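# Hang two metal bars on color-matched rack arms

## Task

Place both short metal bars, each one across the pair of rack arms whose labels (each label just above its rack arm) share the color painted on that bar's ends. Each bar must lie on both of its rack arms with its midpoint between them and must stay there unsupported once the robot lets go. Then open the grippers and pull the arms away.

## Robot and tools

ROBOT. Two 7-joint arms, left_arm and right_arm, each ending in a two-finger parallel gripper with a wrist camera. Their joint ranges mirror each other: equal joint values give mirror-image postures. Three cameras, each 896x504: cam_high (fixed, overhead-ish view), cam_left_wrist and cam_right_wrist. Calibration (K, distortion, T_world_to_cam) is supplied per camera; real cameras may differ by a few degrees and millimetres.

WORLD FRAME. Origin lies on the plane z = 0, directly under the midpoint between the two arm bases, which sit 0.70 m above it. +x points forward (the direction both arms face), +z up, and left_arm is on the +y side. Arm names do not correspond to image left/right. Printed hand positions can be somewhat wrong, especially with the arm stretched out.

GRIPPER FRAME. +z runs along the fingers toward the tips; the fingers close along y. end_effector_position is the spot between the finger pads when shut, under 1 cm behind the tips. Closing pushes the tips about 17 mm further along +z.

execute_actions(actions). actions is a list of actions; each action is a table of up to 15 rows; each row is one control step of 1/30 s. If fewer than 15 rows are given, the last row repeats to fill 15 steps, so each action lasts 0.5 s. A row always has 14 numbers in [-1, 1], both arms included even if one is idle: left_arm dx, dy, dz, rx, ry, rz, opening, then right_arm dx, dy, dz, rx, ry, rz, opening. dx..rz are an offset (not a pose) expressed in that gripper's own axes, measured from the gripper's measured pose at the start of the action; every row in the table refers to that same start, not to the row before. For the first action of a call, the start is the last pose reported in a result. Scale: 1.0 = 0.6 m for dx, dy, dz and 180 degrees for rotation; rx, ry, rz form a single rotation vector. opening is absolute, not an offset: +1 fully open (0.145 m), -1 shut; a full close needs at least about 0.5 s. An empty list just returns state and images.

CLIPPING. Each step, the commanded gripper pose is limited to within 70 mm and 16 degrees of the measured pose; the controller then uses damped IK, preferring position over orientation. Large offsets are therefore not finished within one action; the arm stops at its last clipped pose, so send the remainder in the next action.

move(target, speed, blocking). target is one 14-number row laid out as above: per-arm offsets in gripper axes from the pose in the most recent result that showed one, plus absolute openings (sent when the move starts). Both grippers follow straight paths that finish together, 0.5 to 10 s long; anything longer is cut at 10 s. Rotation takes the shorter way. speed is top path speed in m/s, 0.002 to 0.5, default 0.25; turning rate is capped at twice that in rad/s. Paths ignore obstacles and the other arm, and grippers may lag, drift or exceed speed, notably near full reach. Faster contact and targets set deeper past a contact mean harder pushing. blocking=false returns after 0.5 s while motion continues; other moves or actions are refused until a result shows it ended (use wait or stop). The result adds a move: line giving the ending (done, off_target, moving, held, fault), any limits (paced = pose clipped; held = some steps blocked, after which the arm may surge), and each gripper's distance from its target. If only one arm is named, the other finished fine.

wait(seconds): 0 to 10; the robot keeps its last command; ends early if a running move finishes. stop(): brakes a running move; needs space, more when fast; fingers keep moving. zoom_image(camera, region): camera is cam_high, cam_left_wrist or cam_right_wrist; region [x0, y0, x1, y1] in pixels from the top-left, at most 504 by 504. read_manual(section): only "licences"; no motion. finished_scene(scene): ends the given scene irreversibly once the final state holds; the result reports success and may give a new task.

RESULTS. State line: left_arm: ... | right_arm: ... with end_effector_position (m) and end_effector_quat_wxyz in the world frame. Hand target lines show where the controller is now steering each gripper. grip_measured is the finger opening on the opening scale. A pose unreachable line means the clearance check altered or blocked that arm's command. FAULT lines report arm stops; MOTOR HOT appears from 85 °C, and at 100 °C an OVER-TEMPERATURE FAULT disables the overheated motors until they cool.

GRASPING. To hold something, keep commanding an opening well below grip_measured; the bigger the gap, the firmer the squeeze (about 10 N per pad, objects up to roughly 11 cm wide). A quick close can squeeze harder, even forcing the fingers open.

PRACTICE. The simulation runs while you compose a reply; the robot holds its last command meanwhile. To keep one arm still, give it the offset back to its desired pose in a reply's first call and zeros afterward, always with its correct opening. An arm stopped by an object usually keeps pushing until commanded otherwise. Occasional tugs on held parts or nudges to loose ones may occur. Avoid: arms touching or pressing each other, knocking anything out of the work area, dropping or slamming bars, hard impacts and heavy pushing, and long holding that heats motors. Finish with bars resting freely, grippers open and arms withdrawn.

Each tool is called as name(argument=value, ...), one argument or row to a line, values as JSON.

## Session

execute_actions(
  actions=[],
)

Scene clock: 0.00 s.
left_arm: end_effector_position=(+0.2687, +0.1476, +0.4469) grip_measured=+1.00 end_effector_quat_wxyz=(+0.010, +0.710, -0.002, +0.704) | right_arm: end_effector_position=(+0.2698, -0.1565, +0.4498) grip_measured=+1.00 end_effector_quat_wxyz=(+0.002, +0.709, -0.004, +0.705)
Joint positions: left_arm=[-0.438  0.333 -0.298  1.807  0.18  -0.279 -0.347  0.145] | right_arm=[-0.442  0.34  -0.278  1.818  0.184 -0.27  -0.361  0.145]
Joint velocities: left_arm=[ 0.055  0.055  0.012 -0.002 -0.037  0.037 -0.11  -0.   ] | right_arm=[-0.011 -0.055 -0.002 -0.002 -0.037 -0.022  0.022  0.   ]
Hand target (left_arm): +0.269, +0.148, +0.447; +0.010, +0.710, -0.002, +0.704
Hand target (right_arm): +0.270, -0.156, +0.450; +0.002, +0.709, -0.004, +0.705

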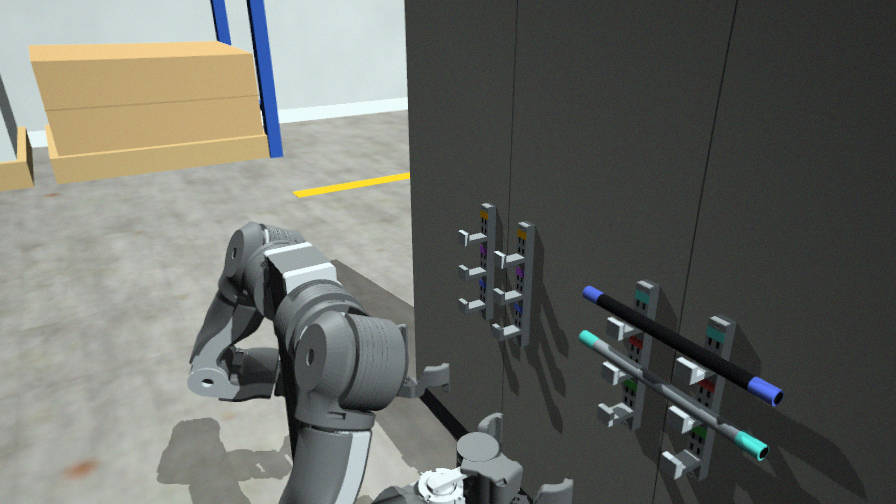

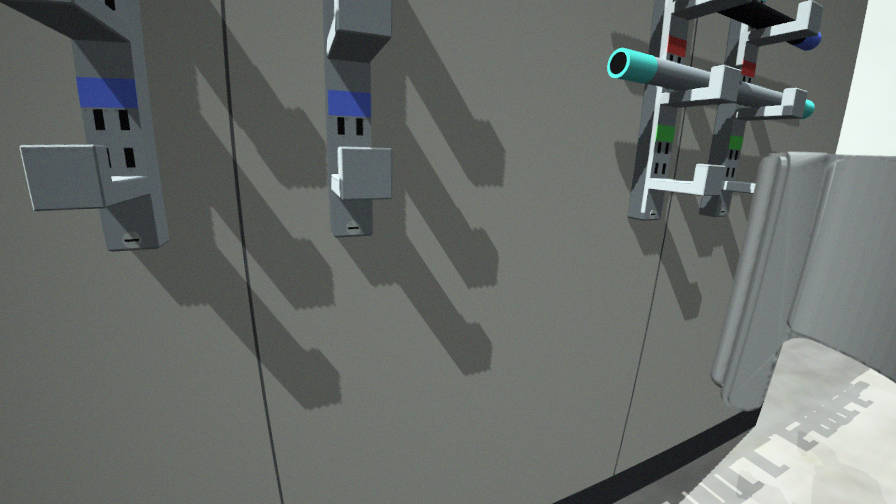

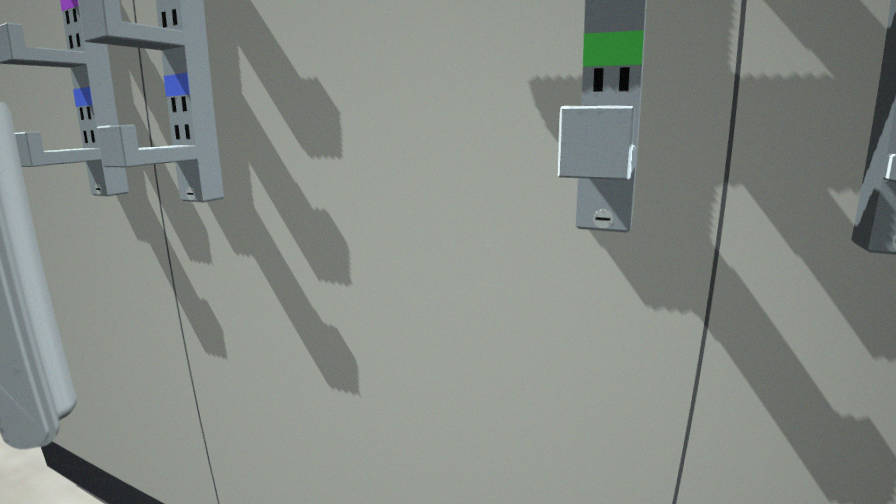

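zoom_image(
  camera="cam_high",
  region=[560,260,820,500],
)

zoom_image(
  camera="cam_high",
  region=[440,190,580,360],
)

Region (560, 260, 820, 500) of cam_high's 896x504 image, scaled by 1.938, with more detail than that image has; it fills the top 465 rows of this view, and the rest is white.

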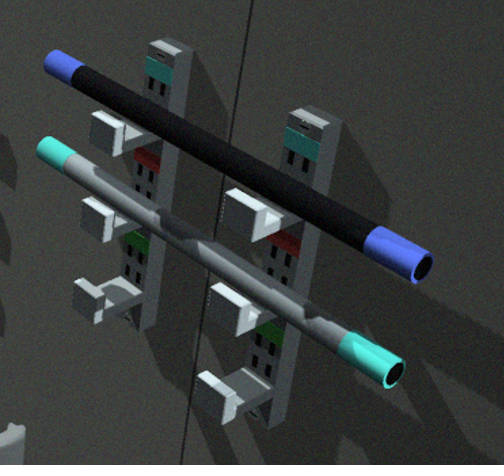

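Region (440, 190, 580, 360) of cam_high's 896x504 image, scaled by 2.965, with more detail than that image has; it fills the left 415 columns of this view, and the rest is white.

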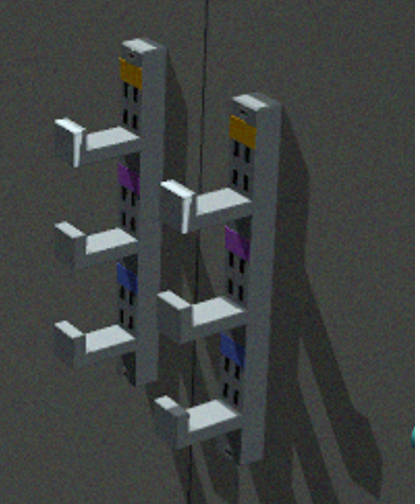

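move(
  target=[0,0,0,0,0,0.5,-0.2,0,0,0,0,0,-0.5,-0.2],
  speed=0.4,
)

Scene clock: 6.90 s.
left_arm: end_effector_position=(+0.2680, +0.1492, +0.4472) grip_measured=-0.20 end_effector_quat_wxyz=(+0.492, -0.503, +0.501, -0.504) | right_arm: end_effector_position=(+0.2696, -0.1561, +0.4536) grip_measured=-0.20 end_effector_quat_wxyz=(+0.504, +0.501, +0.491, +0.503)
Joint positions: left_arm=[-0.329  0.549 -0.546  1.802 -1.051  0.568 -0.409  0.061] | right_arm=[-0.33   0.561 -0.533  1.813 -1.039  0.583 -0.425  0.061]
Joint velocities: left_arm=[-0.077 -0.055  0.007 -0.002  0.022  0.051  0.007 -0.   ] | right_arm=[-0.011 -0.011  0.002 -0.022 -0.037 -0.066 -0.007 -0.   ]
Hand target (left_arm): +0.268, +0.150, +0.445; +0.492, -0.504, +0.503, -0.501
Hand target (right_arm): +0.270, -0.156, +0.452; +0.505, +0.501, +0.493, +0.501
Off the commanded pose (left_arm): 0.002 m, 0 deg.
Off the commanded pose (right_arm): 0.004 m, 1 deg.
move: off_target (right_arm)
camera_calibration (this result's frames):
cam_left_wrist: T_world_to_cam=[[-0.397641, -0.0461831, -0.916378, 0.514991], [-0.227357, 0.972545, 0.0496424, -0.098009], [0.888926, 0.228084, -0.397224, -0.0448328], [0, 0, 0, 1]] pos_world=[0.222352, 0.129328, 0.458983]
cam_right_wrist: T_world_to_cam=[[0.386294, -0.0428919, 0.921378, -0.517697], [-0.253132, -0.965495, 0.0611815, -0.0990081], [0.886962, -0.256864, -0.383822, -0.0504364], [0, 0, 0, 1]] pos_world=[0.219656, -0.130752, 0.463694]

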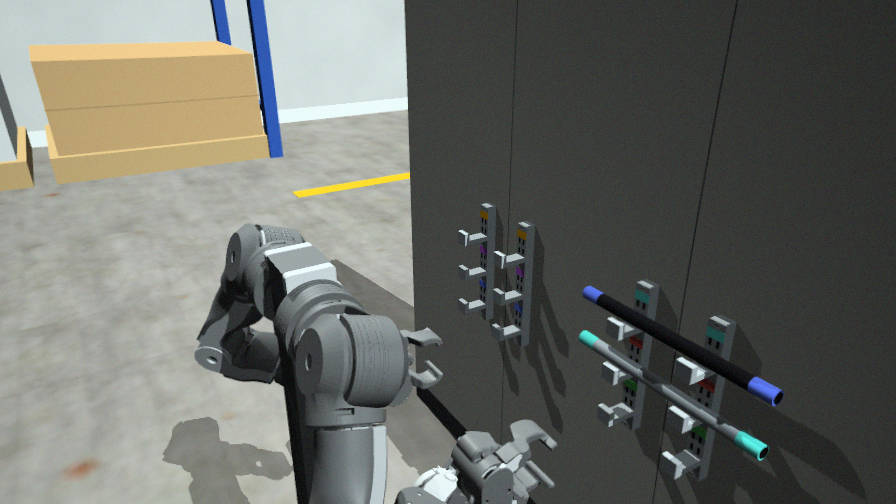

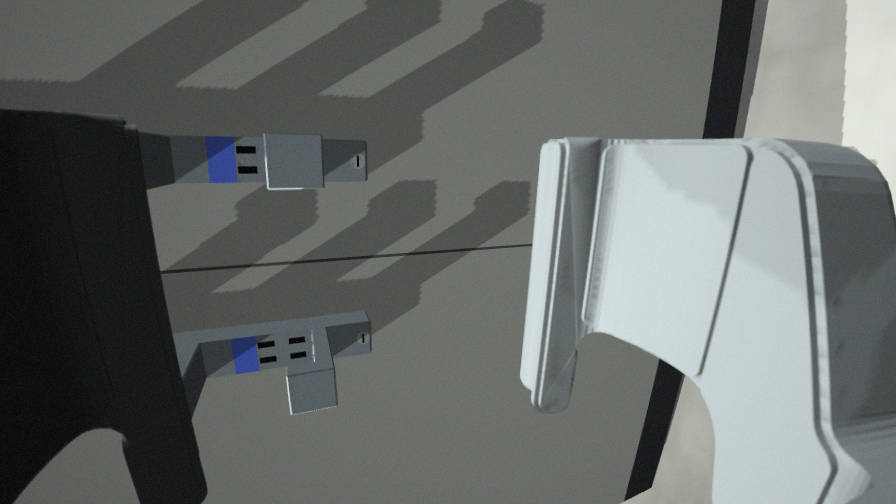

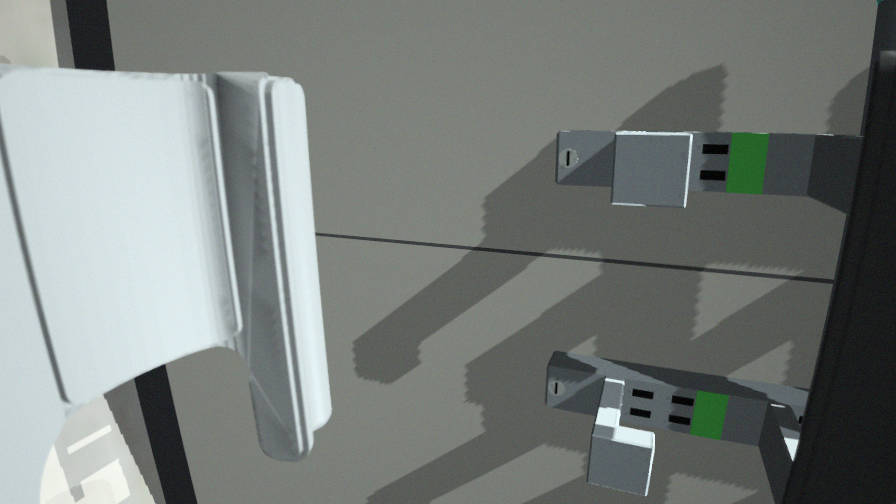

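move(
  target=[0.44,-0.322,0.137,0,0,0,-0.2,-0.25,0,-0.05,0,0,0,-0.2],
  speed=0.25,
)

Scene clock: 9.27 s.
left_arm: end_effector_position=(+0.3480, -0.1132, +0.6412) grip_measured=-0.20 end_effector_quat_wxyz=(+0.412, -0.413, +0.553, -0.595) | right_arm: end_effector_position=(+0.2411, -0.3031, +0.4521) grip_measured=-0.20 end_effector_quat_wxyz=(+0.503, +0.499, +0.494, +0.503)
Joint positions: left_arm=[ 0.661 -0.174 -1.019  1.645 -1.564  0.788  0.682  0.061] | right_arm=[-0.671  0.859 -0.066  1.632 -0.707  0.09  -0.695  0.061]
Joint velocities: left_arm=[ 0.033 -0.011 -0.007 -0.012 -0.037 -0.022 -0.022  0.   ] | right_arm=[-0.099 -0.011 -0.007 -0.002 -0.022  0.007 -0.051  0.   ]
Hand target (left_arm): +0.347, -0.113, +0.642; +0.411, -0.413, +0.554, -0.595
Hand target (right_arm): +0.241, -0.304, +0.454; +0.505, +0.497, +0.492, +0.505
Off the commanded pose (left_arm): 0.003 m, 18 deg; orientation clipped at the last step of the last action.
Off the commanded pose (right_arm): 0.004 m, 0 deg.
joint sent to its limit (left arm) — the command would take joint 2 (shoulder roll) past its lower limit, joint 5 (forearm roll) past its lower limit and joint 6 (wrist pitch) past its upper limit, so those joints were sent only as far as their limits.
move: off_target (left_arm, right_arm); limits=paced
camera_calibration (this result's frames):
cam_left_wrist: T_world_to_cam=[[-0.351007, 0.0450775, -0.935287, 0.718737], [0.0836729, 0.996355, 0.0166188, 0.0814002], [0.932627, -0.0724249, -0.353499, -0.0562779], [0, 0, 0, 1]] pos_world=[0.297957, -0.117578, 0.650978]
cam_right_wrist: T_world_to_cam=[[0.388921, -0.0358236, 0.920574, -0.509714], [-0.247093, -0.966688, 0.0667729, -0.252433], [0.887516, -0.253437, -0.384817, -0.0621196], [0, 0, 0, 1]] pos_world=[0.190996, -0.278027, 0.46218]

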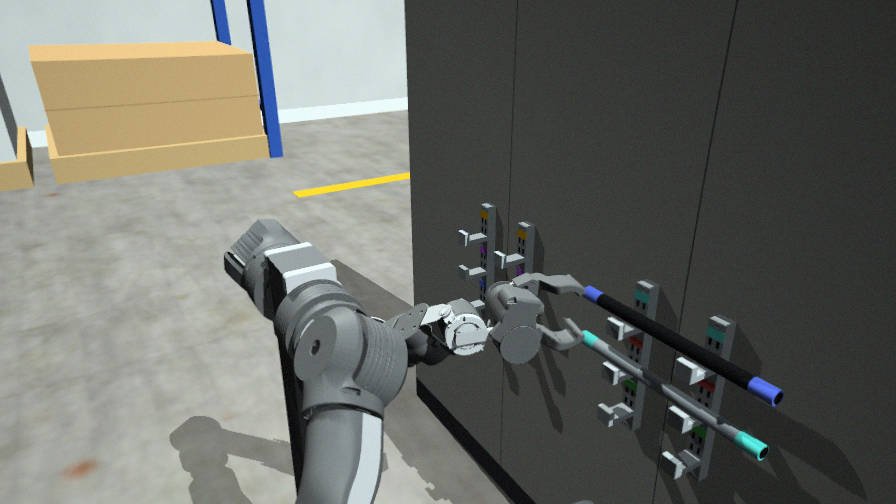

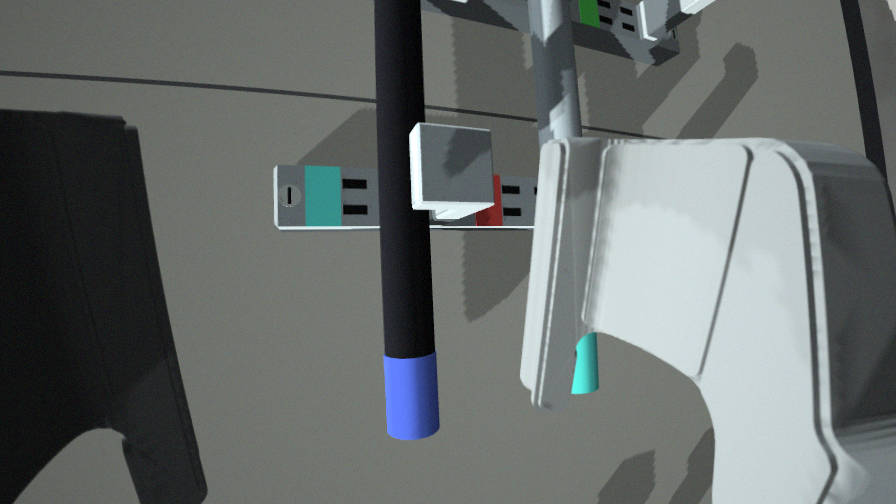

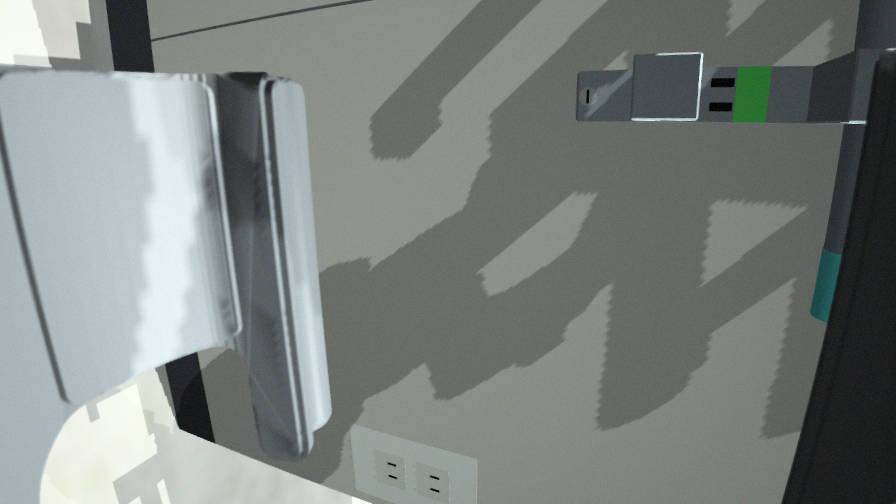

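move(
  target=[-0.055,0.029,0.09,0,0,0,-0.2,0,0,0,0,0,0,-0.2],
  speed=0.1,
)

Scene clock: 11.67 s.
left_arm: end_effector_position=(+0.4107, -0.0985, +0.6238) grip_measured=-0.20 end_effector_quat_wxyz=(+0.412, -0.416, +0.554, -0.591) | right_arm: end_effector_position=(+0.2411, -0.3031, +0.4521) grip_measured=-0.20 end_effector_quat_wxyz=(+0.503, +0.499, +0.494, +0.503)
Joint positions: left_arm=[ 0.719 -0.171 -0.857  1.386 -1.352  0.611  0.419  0.061] | right_arm=[-0.671  0.859 -0.066  1.632 -0.707  0.09  -0.695  0.061]
Joint velocities: left_arm=[-0.011  0.033 -0.022 -0.012  0.095  0.022 -0.037  0.   ] | right_arm=[-0.033 -0.011  0.007 -0.017  0.037 -0.066 -0.037  0.   ]
Hand target (left_arm): +0.411, -0.099, +0.626; +0.412, -0.413, +0.553, -0.595
Hand target (right_arm): +0.241, -0.303, +0.452; +0.503, +0.499, +0.494, +0.503
Off the commanded pose (left_arm): 0.002 m, 1 deg.
Off the commanded pose (right_arm): 0.000 m, 0 deg.
move: done
camera_calibration (this result's frames):
cam_left_wrist: T_world_to_cam=[[-0.357292, 0.0456905, -0.932875, 0.724939], [0.0782753, 0.996754, 0.0188397, 0.0626812], [0.930707, -0.0662898, -0.359708, -0.114562], [0, 0, 0, 1]] pos_world=[0.360732, -0.103195, 0.633888]
cam_right_wrist: T_world_to_cam=[[0.388921, -0.0358236, 0.920574, -0.509714], [-0.247093, -0.966688, 0.0667729, -0.252433], [0.887516, -0.253437, -0.384817, -0.0621196], [0, 0, 0, 1]] pos_world=[0.190996, -0.278027, 0.46218]

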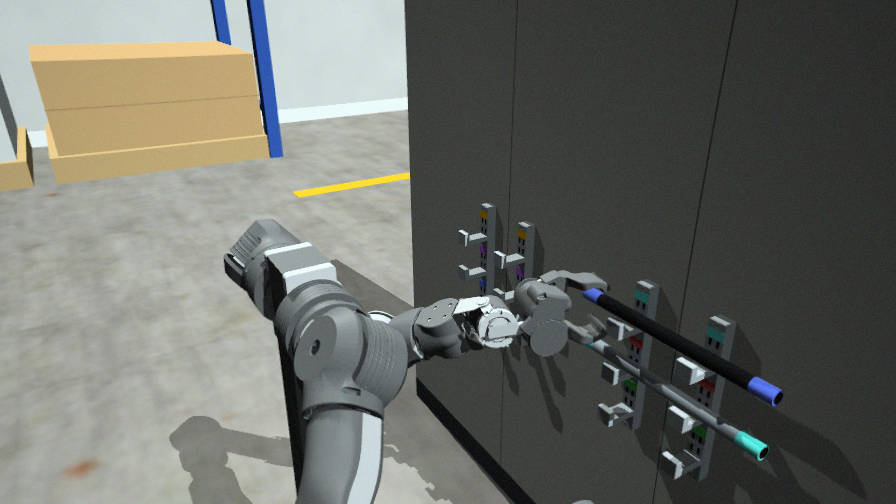

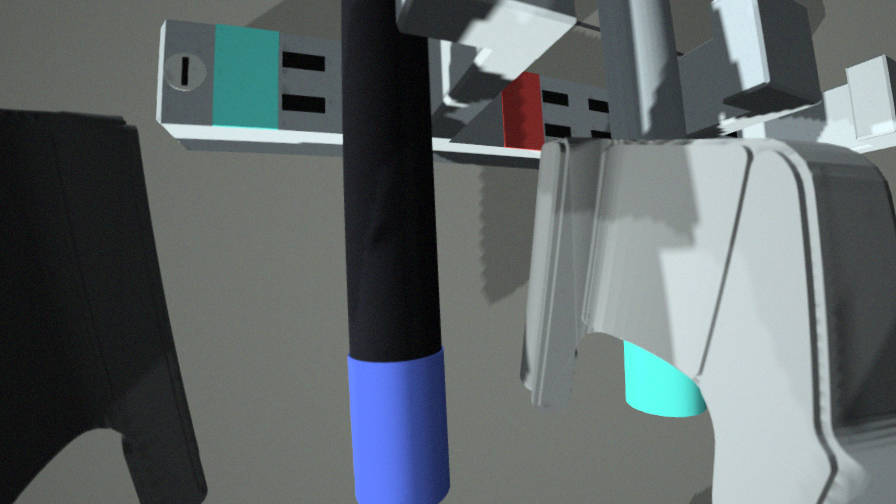

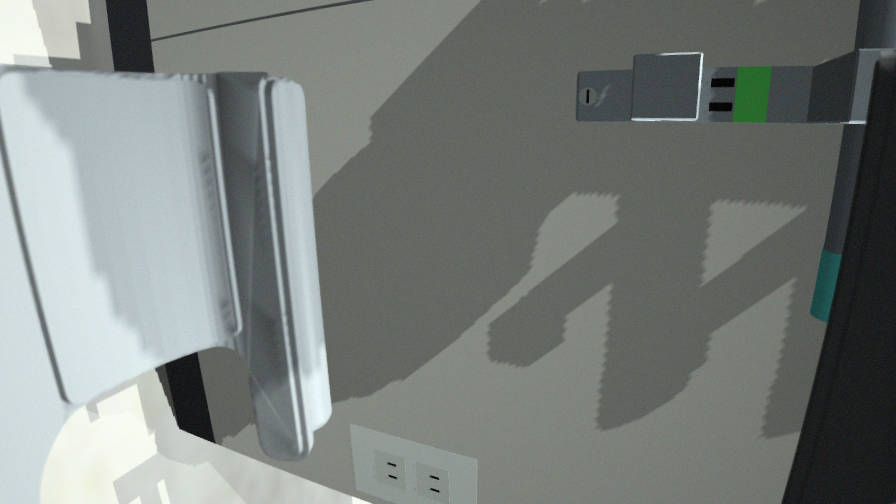

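move(
  target=[-0.03,0.013,0.044,0,0,0,-0.2,0,0,0,0,0,0,-0.2],
  speed=0.05,
)

Scene clock: 13.37 s.
left_arm: end_effector_position=(+0.4415, -0.0893, +0.6145) grip_measured=-0.20 end_effector_quat_wxyz=(+0.412, -0.418, +0.556, -0.588) | right_arm: end_effector_position=(+0.2411, -0.3031, +0.4521) grip_measured=-0.20 end_effector_quat_wxyz=(+0.503, +0.499, +0.494, +0.503)
Joint positions: left_arm=[ 0.774 -0.173 -0.796  1.228 -1.267  0.526  0.31   0.061] | right_arm=[-0.671  0.859 -0.066  1.632 -0.707  0.09  -0.695  0.061]
Joint velocities: left_arm=[-0.011 -0.077 -0.012 -0.002  0.022 -0.007 -0.022 -0.   ] | right_arm=[-0.099 -0.055 -0.007  0.017  0.007  0.081 -0.125 -0.   ]
Hand target (left_arm): +0.442, -0.089, +0.617; +0.413, -0.416, +0.554, -0.591
Hand target (right_arm): +0.241, -0.303, +0.452; +0.503, +0.499, +0.494, +0.503
Off the commanded pose (left_arm): 0.002 m, 0 deg.
Off the commanded pose (right_arm): 0.000 m, 0 deg.
joint sent to its limit (left arm) — the command would take joint 2 (shoulder roll) past its lower limit, so that joint was sent only as far as its limit.
move: done
camera_calibration (this result's frames):
cam_left_wrist: T_world_to_cam=[[-0.363997, 0.0473678, -0.930195, 0.728247], [0.0747196, 0.996972, 0.0215296, 0.0511509], [0.928398, -0.0616671, -0.366435, -0.140366], [0, 0, 0, 1]] pos_world=[0.391573, -0.0941475, 0.624875]
cam_right_wrist: T_world_to_cam=[[0.388921, -0.0358236, 0.920574, -0.509714], [-0.247093, -0.966688, 0.0667729, -0.252433], [0.887516, -0.253437, -0.384817, -0.0621196], [0, 0, 0, 1]] pos_world=[0.190996, -0.278027, 0.46218]

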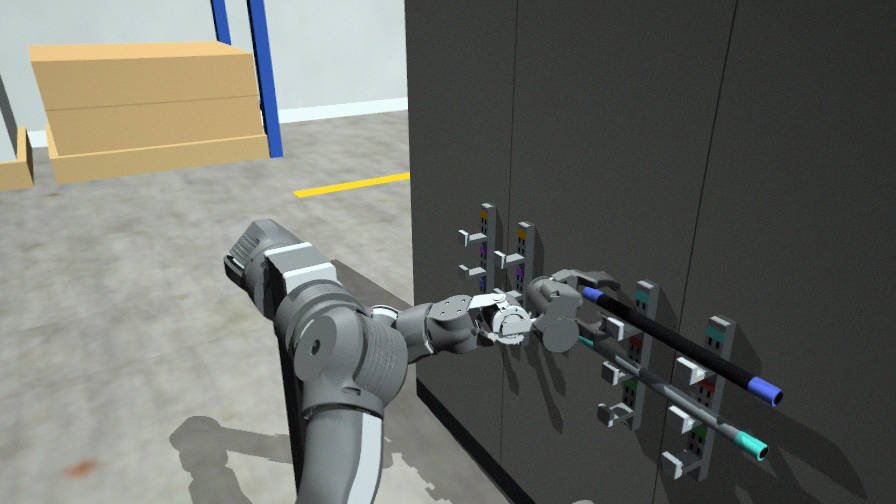

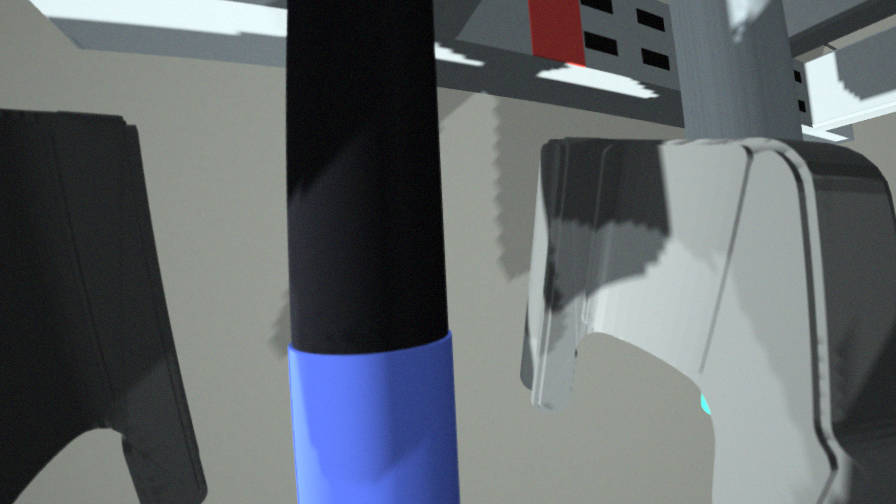

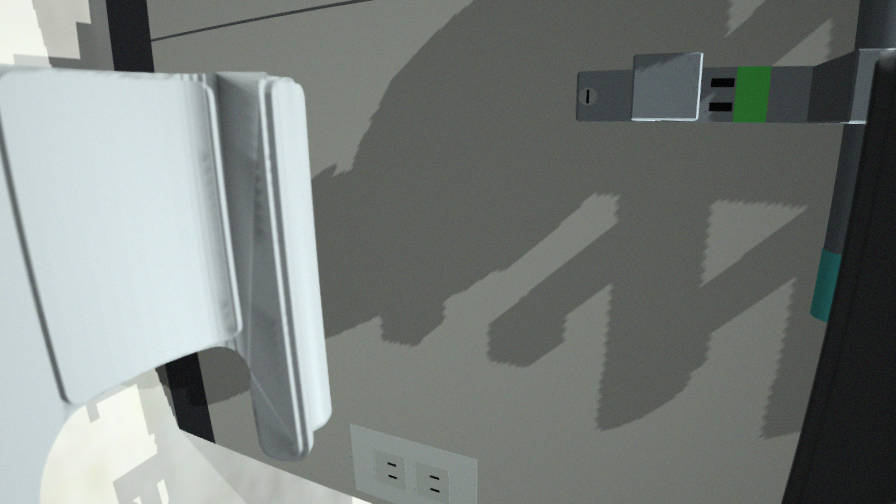

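execute_actions(
  actions=[
    [[0,0,0.008,0,0,0,-0.4,0,0,0,0,0,0,-0.2]],
    [[0,0,0,0,0,0,-0.6,0,0,0,0,0,0,-0.2]],
    [[0,0,0,0,0,0,-0.75,0,0,0,0,0,0,-0.2]],
    [[0,0,0,0,0,0,-1,0,0,0,0,0,0,-0.2]],
    [[0,0,0,0,0,0,-1,0,0,0,0,0,0,-0.2]],
  ],
)

Scene clock: 17.30 s.
left_arm: end_effector_position=(+0.4466, -0.0898, +0.6178) grip_measured=-1.00 end_effector_quat_wxyz=(+0.416, -0.415, +0.553, -0.590) | right_arm: end_effector_position=(+0.2411, -0.3031, +0.4521) grip_measured=-0.20 end_effector_quat_wxyz=(+0.503, +0.499, +0.494, +0.503)
Joint positions: left_arm=[ 0.805 -0.173 -0.807  1.194 -1.239  0.529  0.284  0.   ] | right_arm=[-0.671  0.859 -0.066  1.632 -0.707  0.09  -0.695  0.061]
Joint velocities: left_arm=[ 0.011 -0.055  0.007 -0.002  0.066 -0.125  0.022 -0.   ] | right_arm=[ 0.033  0.011 -0.007 -0.017 -0.007 -0.022 -0.007 -0.   ]
Hand target (left_arm): +0.447, -0.090, +0.618; +0.416, -0.415, +0.553, -0.590
Hand target (right_arm): +0.241, -0.303, +0.452; +0.503, +0.499, +0.494, +0.503
Off the commanded pose (left_arm): 0.000 m, 0 deg.
Off the commanded pose (right_arm): 0.000 m, 0 deg.
camera_calibration (this result's frames):
cam_left_wrist: T_world_to_cam=[[-0.352705, 0.0472293, -0.934542, 0.730909], [0.0718973, 0.997141, 0.0232582, 0.0514323], [0.932968, -0.0589878, -0.355092, -0.152784], [0, 0, 0, 1]] pos_world=[0.39664, -0.094818, 0.627616]
cam_right_wrist: T_world_to_cam=[[0.388921, -0.0358236, 0.920574, -0.509714], [-0.247093, -0.966688, 0.0667729, -0.252433], [0.887516, -0.253437, -0.384817, -0.0621196], [0, 0, 0, 1]] pos_world=[0.190996, -0.278027, 0.46218]

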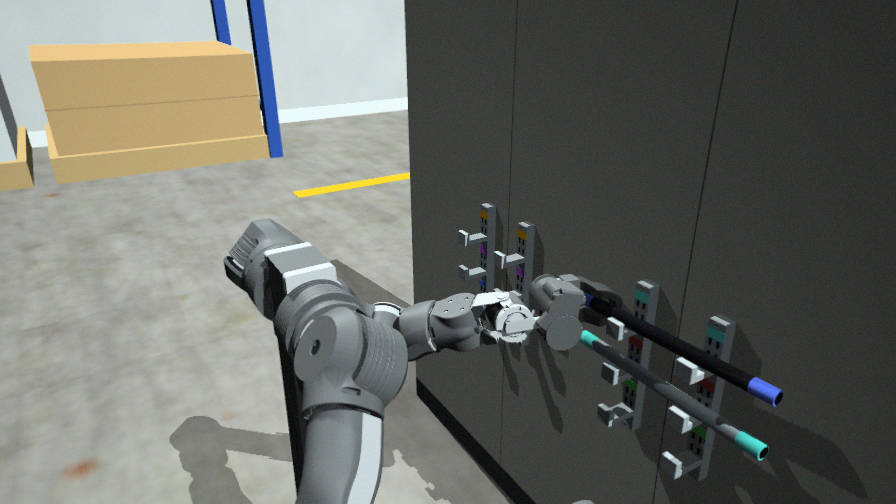

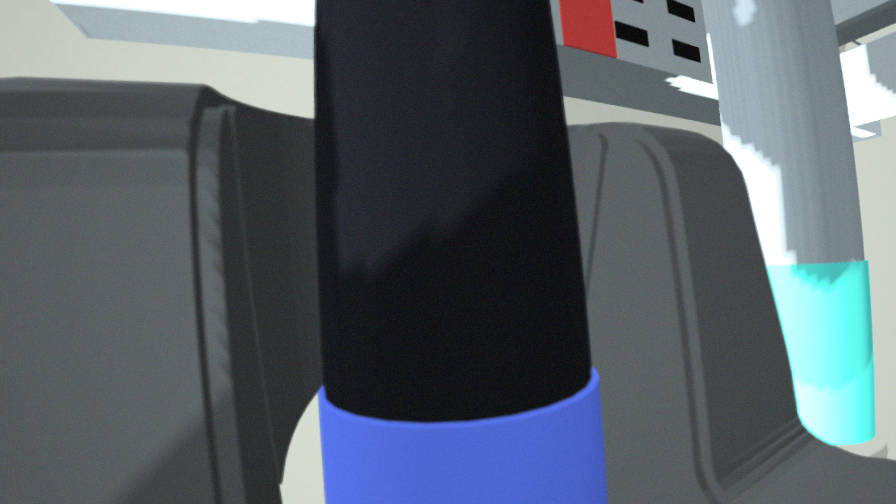

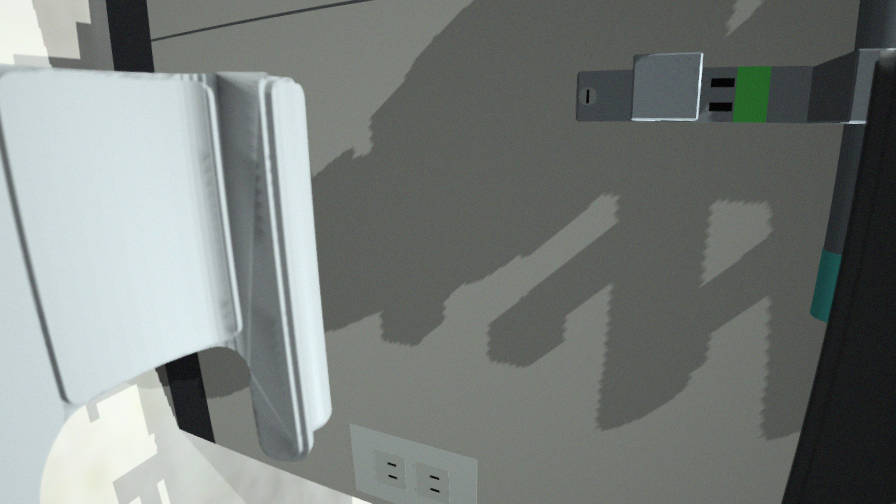

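execute_actions(
  actions=[
    [[0,0,0,0,0,0,-0.7,0,0,0,0,0,0,-0.2]],
    [[0,0,0,0,0,0,-0.3,0,0,0,0,0,0,-0.2]],
    [[-0.01,0,-0.033,0,0,0,-0.3,0,0,0,0,0,0,-0.2]],
    [[0,0,0,0,0,0,-0.3,0,0,0,0,0,0,-0.2]],
  ],
)

Scene clock: 33.40 s.
left_arm: end_effector_position=(+0.4296, -0.0784, +0.6161) grip_measured=-0.30 end_effector_quat_wxyz=(+0.415, -0.415, +0.553, -0.591) | right_arm: end_effector_position=(+0.2411, -0.3031, +0.4521) grip_measured=-0.20 end_effector_quat_wxyz=(+0.503, +0.499, +0.494, +0.503)
Joint positions: left_arm=[ 0.74  -0.107 -0.828  1.345 -1.264  0.558  0.342  0.053] | right_arm=[-0.671  0.859 -0.066  1.632 -0.707  0.09  -0.695  0.061]
Joint velocities: left_arm=[-0.033  0.011 -0.012 -0.022 -0.022  0.051  0.022 -0.   ] | right_arm=[ 0.011  0.033 -0.022 -0.002  0.007  0.022 -0.037  0.   ]
Hand target (left_arm): +0.430, -0.078, +0.616; +0.415, -0.415, +0.553, -0.591
Hand target (right_arm): +0.241, -0.303, +0.452; +0.503, +0.499, +0.494, +0.503
Off the commanded pose (left_arm): 0.000 m, 0 deg.
Off the commanded pose (right_arm): 0.000 m, 0 deg.
camera_calibration (this result's frames):
cam_left_wrist: T_world_to_cam=[[-0.352713, 0.0457347, -0.934613, 0.722667], [0.0741648, 0.997029, 0.0207999, 0.0418932], [0.932788, -0.061979, -0.355057, -0.136998], [0, 0, 0, 1]] pos_world=[0.379577, -0.0833107, 0.625901]
cam_right_wrist: T_world_to_cam=[[0.388921, -0.0358236, 0.920574, -0.509714], [-0.247093, -0.966688, 0.0667729, -0.252433], [0.887516, -0.253437, -0.384817, -0.0621196], [0, 0, 0, 1]] pos_world=[0.190996, -0.278027, 0.46218]

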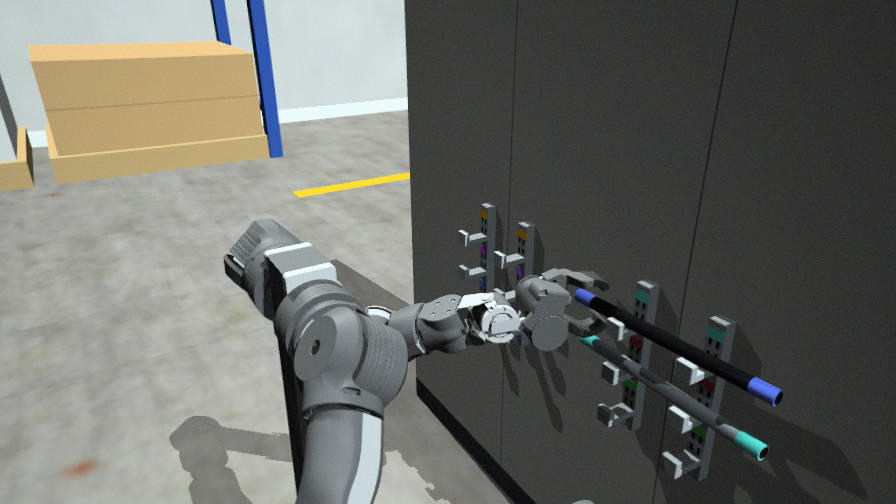

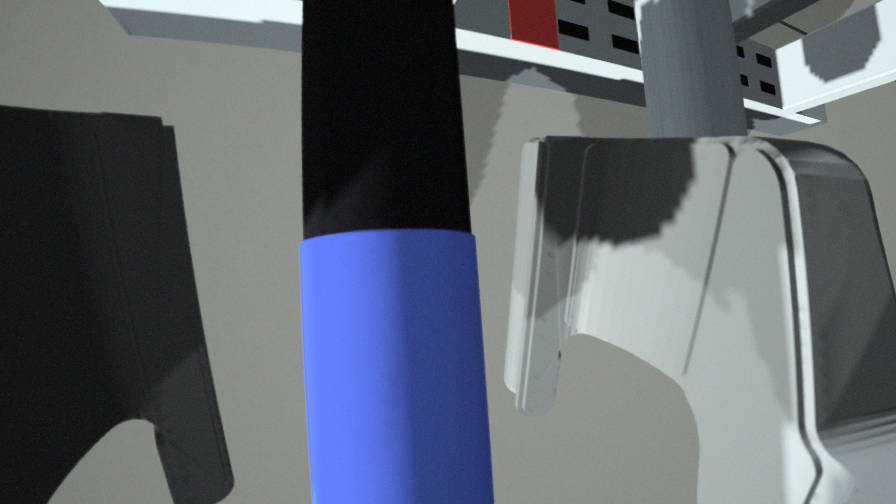

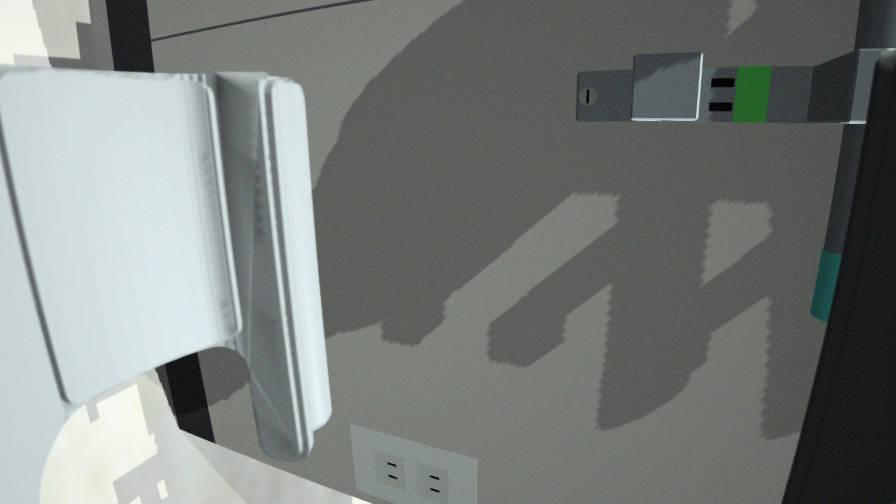

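execute_actions(
  actions=[
    [[0.015,0,-0.018,0,0,0,-0.4,0,0,0,0,0,0,-0.2]],
    [[0,0,0,0,0,0,-0.5,0,0,0,0,0,0,-0.2]],
  ],
)

Scene clock: 34.90 s.
left_arm: end_effector_position=(+0.4157, -0.0843, +0.6154) grip_measured=-0.50 end_effector_quat_wxyz=(+0.414, -0.413, +0.553, -0.593) | right_arm: end_effector_position=(+0.2411, -0.3031, +0.4521) grip_measured=-0.20 end_effector_quat_wxyz=(+0.503, +0.499, +0.494, +0.503)
Joint positions: left_arm=[ 0.711 -0.106 -0.862  1.4   -1.293  0.597  0.368  0.038] | right_arm=[-0.671  0.859 -0.066  1.632 -0.707  0.09  -0.695  0.061]
Joint velocities: left_arm=[-0.077  0.077 -0.007 -0.022 -0.037 -0.081  0.007  0.   ] | right_arm=[-0.033 -0.055  0.007 -0.012  0.037 -0.007 -0.037 -0.   ]
Hand target (left_arm): +0.416, -0.084, +0.615; +0.414, -0.413, +0.553, -0.593
Hand target (right_arm): +0.241, -0.303, +0.452; +0.503, +0.499, +0.494, +0.503
Off the commanded pose (left_arm): 0.000 m, 0 deg.
Off the commanded pose (right_arm): 0.000 m, 0 deg.
camera_calibration (this result's frames):
cam_left_wrist: T_world_to_cam=[[-0.349915, 0.0469346, -0.935605, 0.716956], [0.0785913, 0.996694, 0.0206061, 0.0470769], [0.933479, -0.06632, -0.352447, -0.126916], [0, 0, 0, 1]] pos_world=[0.365648, -0.0889884, 0.625086]
cam_right_wrist: T_world_to_cam=[[0.388921, -0.0358236, 0.920574, -0.509714], [-0.247093, -0.966688, 0.0667729, -0.252433], [0.887516, -0.253437, -0.384817, -0.0621196], [0, 0, 0, 1]] pos_world=[0.190996, -0.278027, 0.46218]

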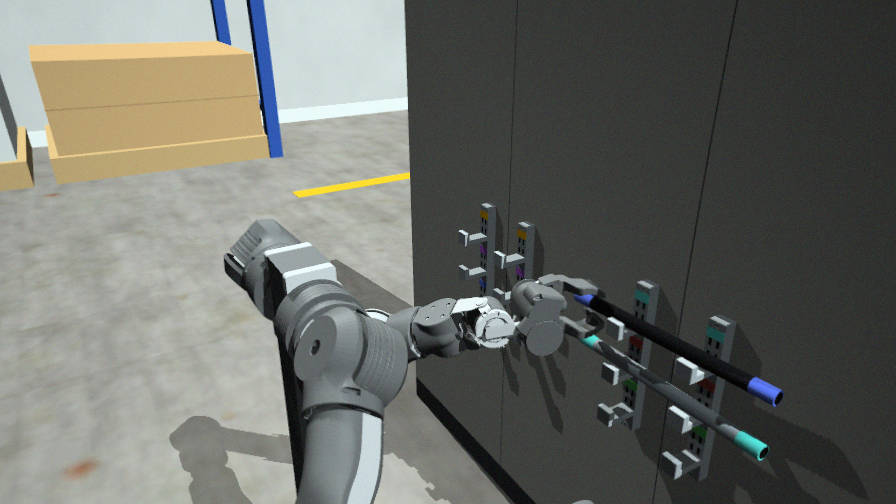

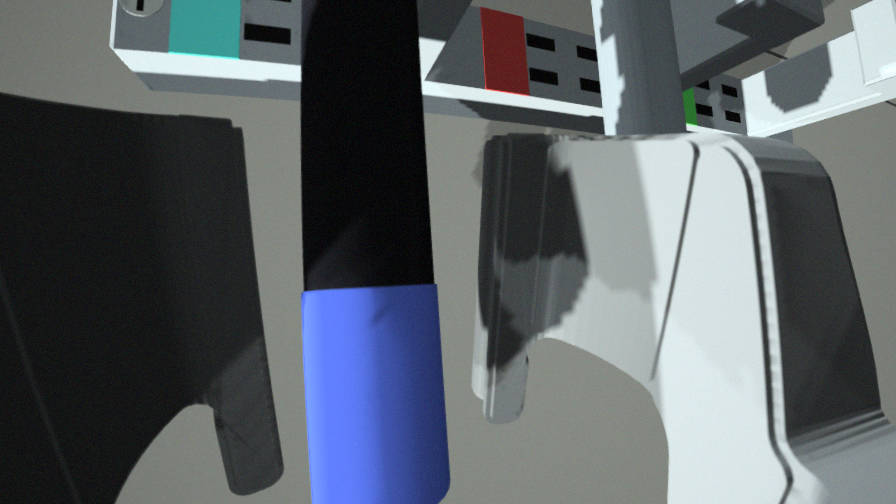

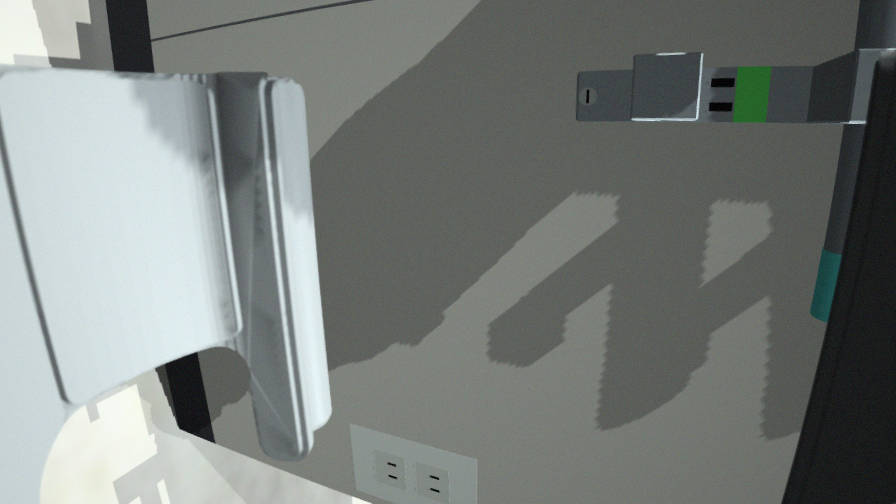

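execute_actions(
  actions=[
    [[0.02,0,0,0,0,0,-0.55,0,0,0,0,0,0,-0.2]],
    [[0,0,0,0,0,0,-0.7,0,0,0,0,0,0,-0.2]],
    [[0,0,0,0,0,0,-0.85,0,0,0,0,0,0,-0.2]],
    [[0,0,0,0,0,0,-1,0,0,0,0,0,0,-0.2]],
    [[0,0,0,0,0,0,-1,0,0,0,0,0,0,-0.2]],
  ],
)

Scene clock: 37.83 s.
left_arm: end_effector_position=(+0.4115, -0.0957, +0.6174) grip_measured=-0.74 end_effector_quat_wxyz=(+0.417, -0.409, +0.552, -0.595) | right_arm: end_effector_position=(+0.2411, -0.3031, +0.4521) grip_measured=-0.20 end_effector_quat_wxyz=(+0.503, +0.499, +0.494, +0.503)
Joint positions: left_arm=[ 0.715 -0.142 -0.882  1.377 -1.316  0.617  0.362  0.02 ] | right_arm=[-0.671  0.859 -0.066  1.632 -0.707  0.09  -0.695  0.061]
Joint velocities: left_arm=[-0.055  0.055  0.012 -0.017  0.022 -0.037 -0.022 -0.   ] | right_arm=[ 0.011  0.033 -0.012 -0.002 -0.037 -0.037 -0.095 -0.   ]
Hand target (left_arm): +0.411, -0.096, +0.617; +0.417, -0.409, +0.552, -0.595
Hand target (right_arm): +0.241, -0.303, +0.452; +0.503, +0.499, +0.494, +0.503
Off the commanded pose (left_arm): 0.000 m, 0 deg.
Off the commanded pose (right_arm): 0.000 m, 0 deg.
camera_calibration (this result's frames):
cam_left_wrist: T_world_to_cam=[[-0.339155, 0.0497483, -0.939414, 0.716048], [0.0798937, 0.996516, 0.0239284, 0.0561346], [0.937332, -0.0669379, -0.341948, -0.131184], [0, 0, 0, 1]] pos_world=[0.361329, -0.100342, 0.626464]
cam_right_wrist: T_world_to_cam=[[0.388921, -0.0358236, 0.920574, -0.509714], [-0.247093, -0.966688, 0.0667729, -0.252433], [0.887516, -0.253437, -0.384817, -0.0621196], [0, 0, 0, 1]] pos_world=[0.190996, -0.278027, 0.46218]

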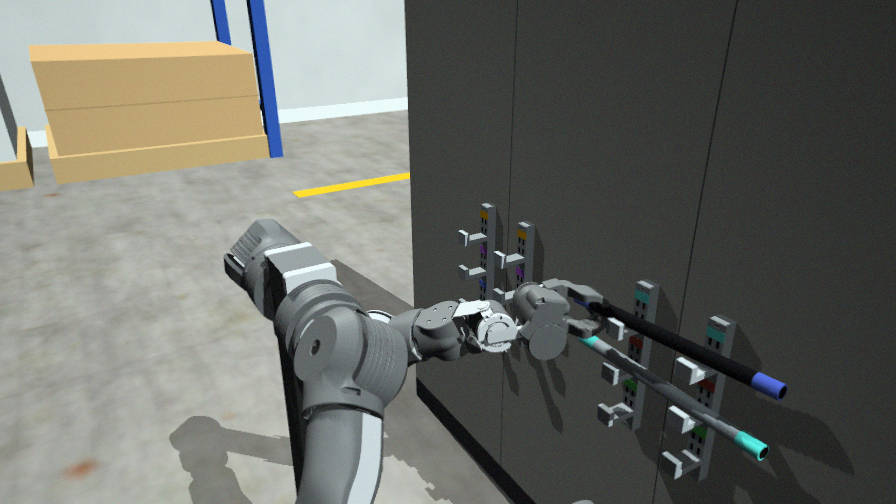

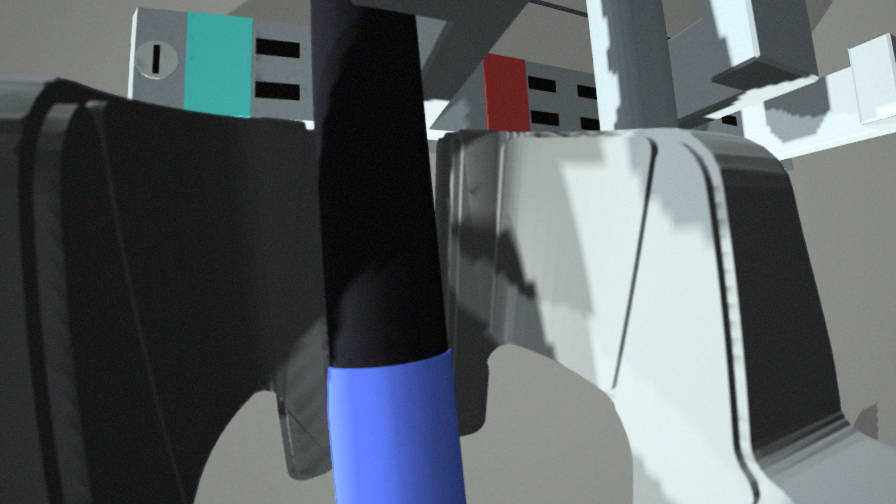

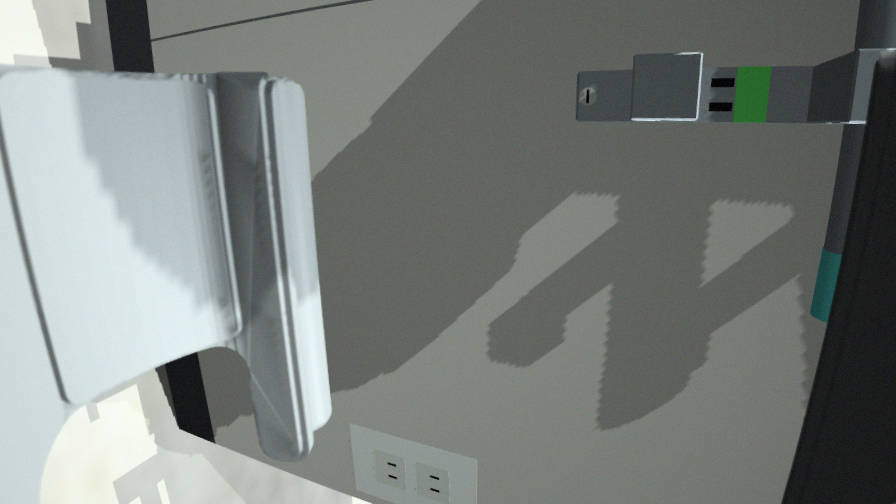

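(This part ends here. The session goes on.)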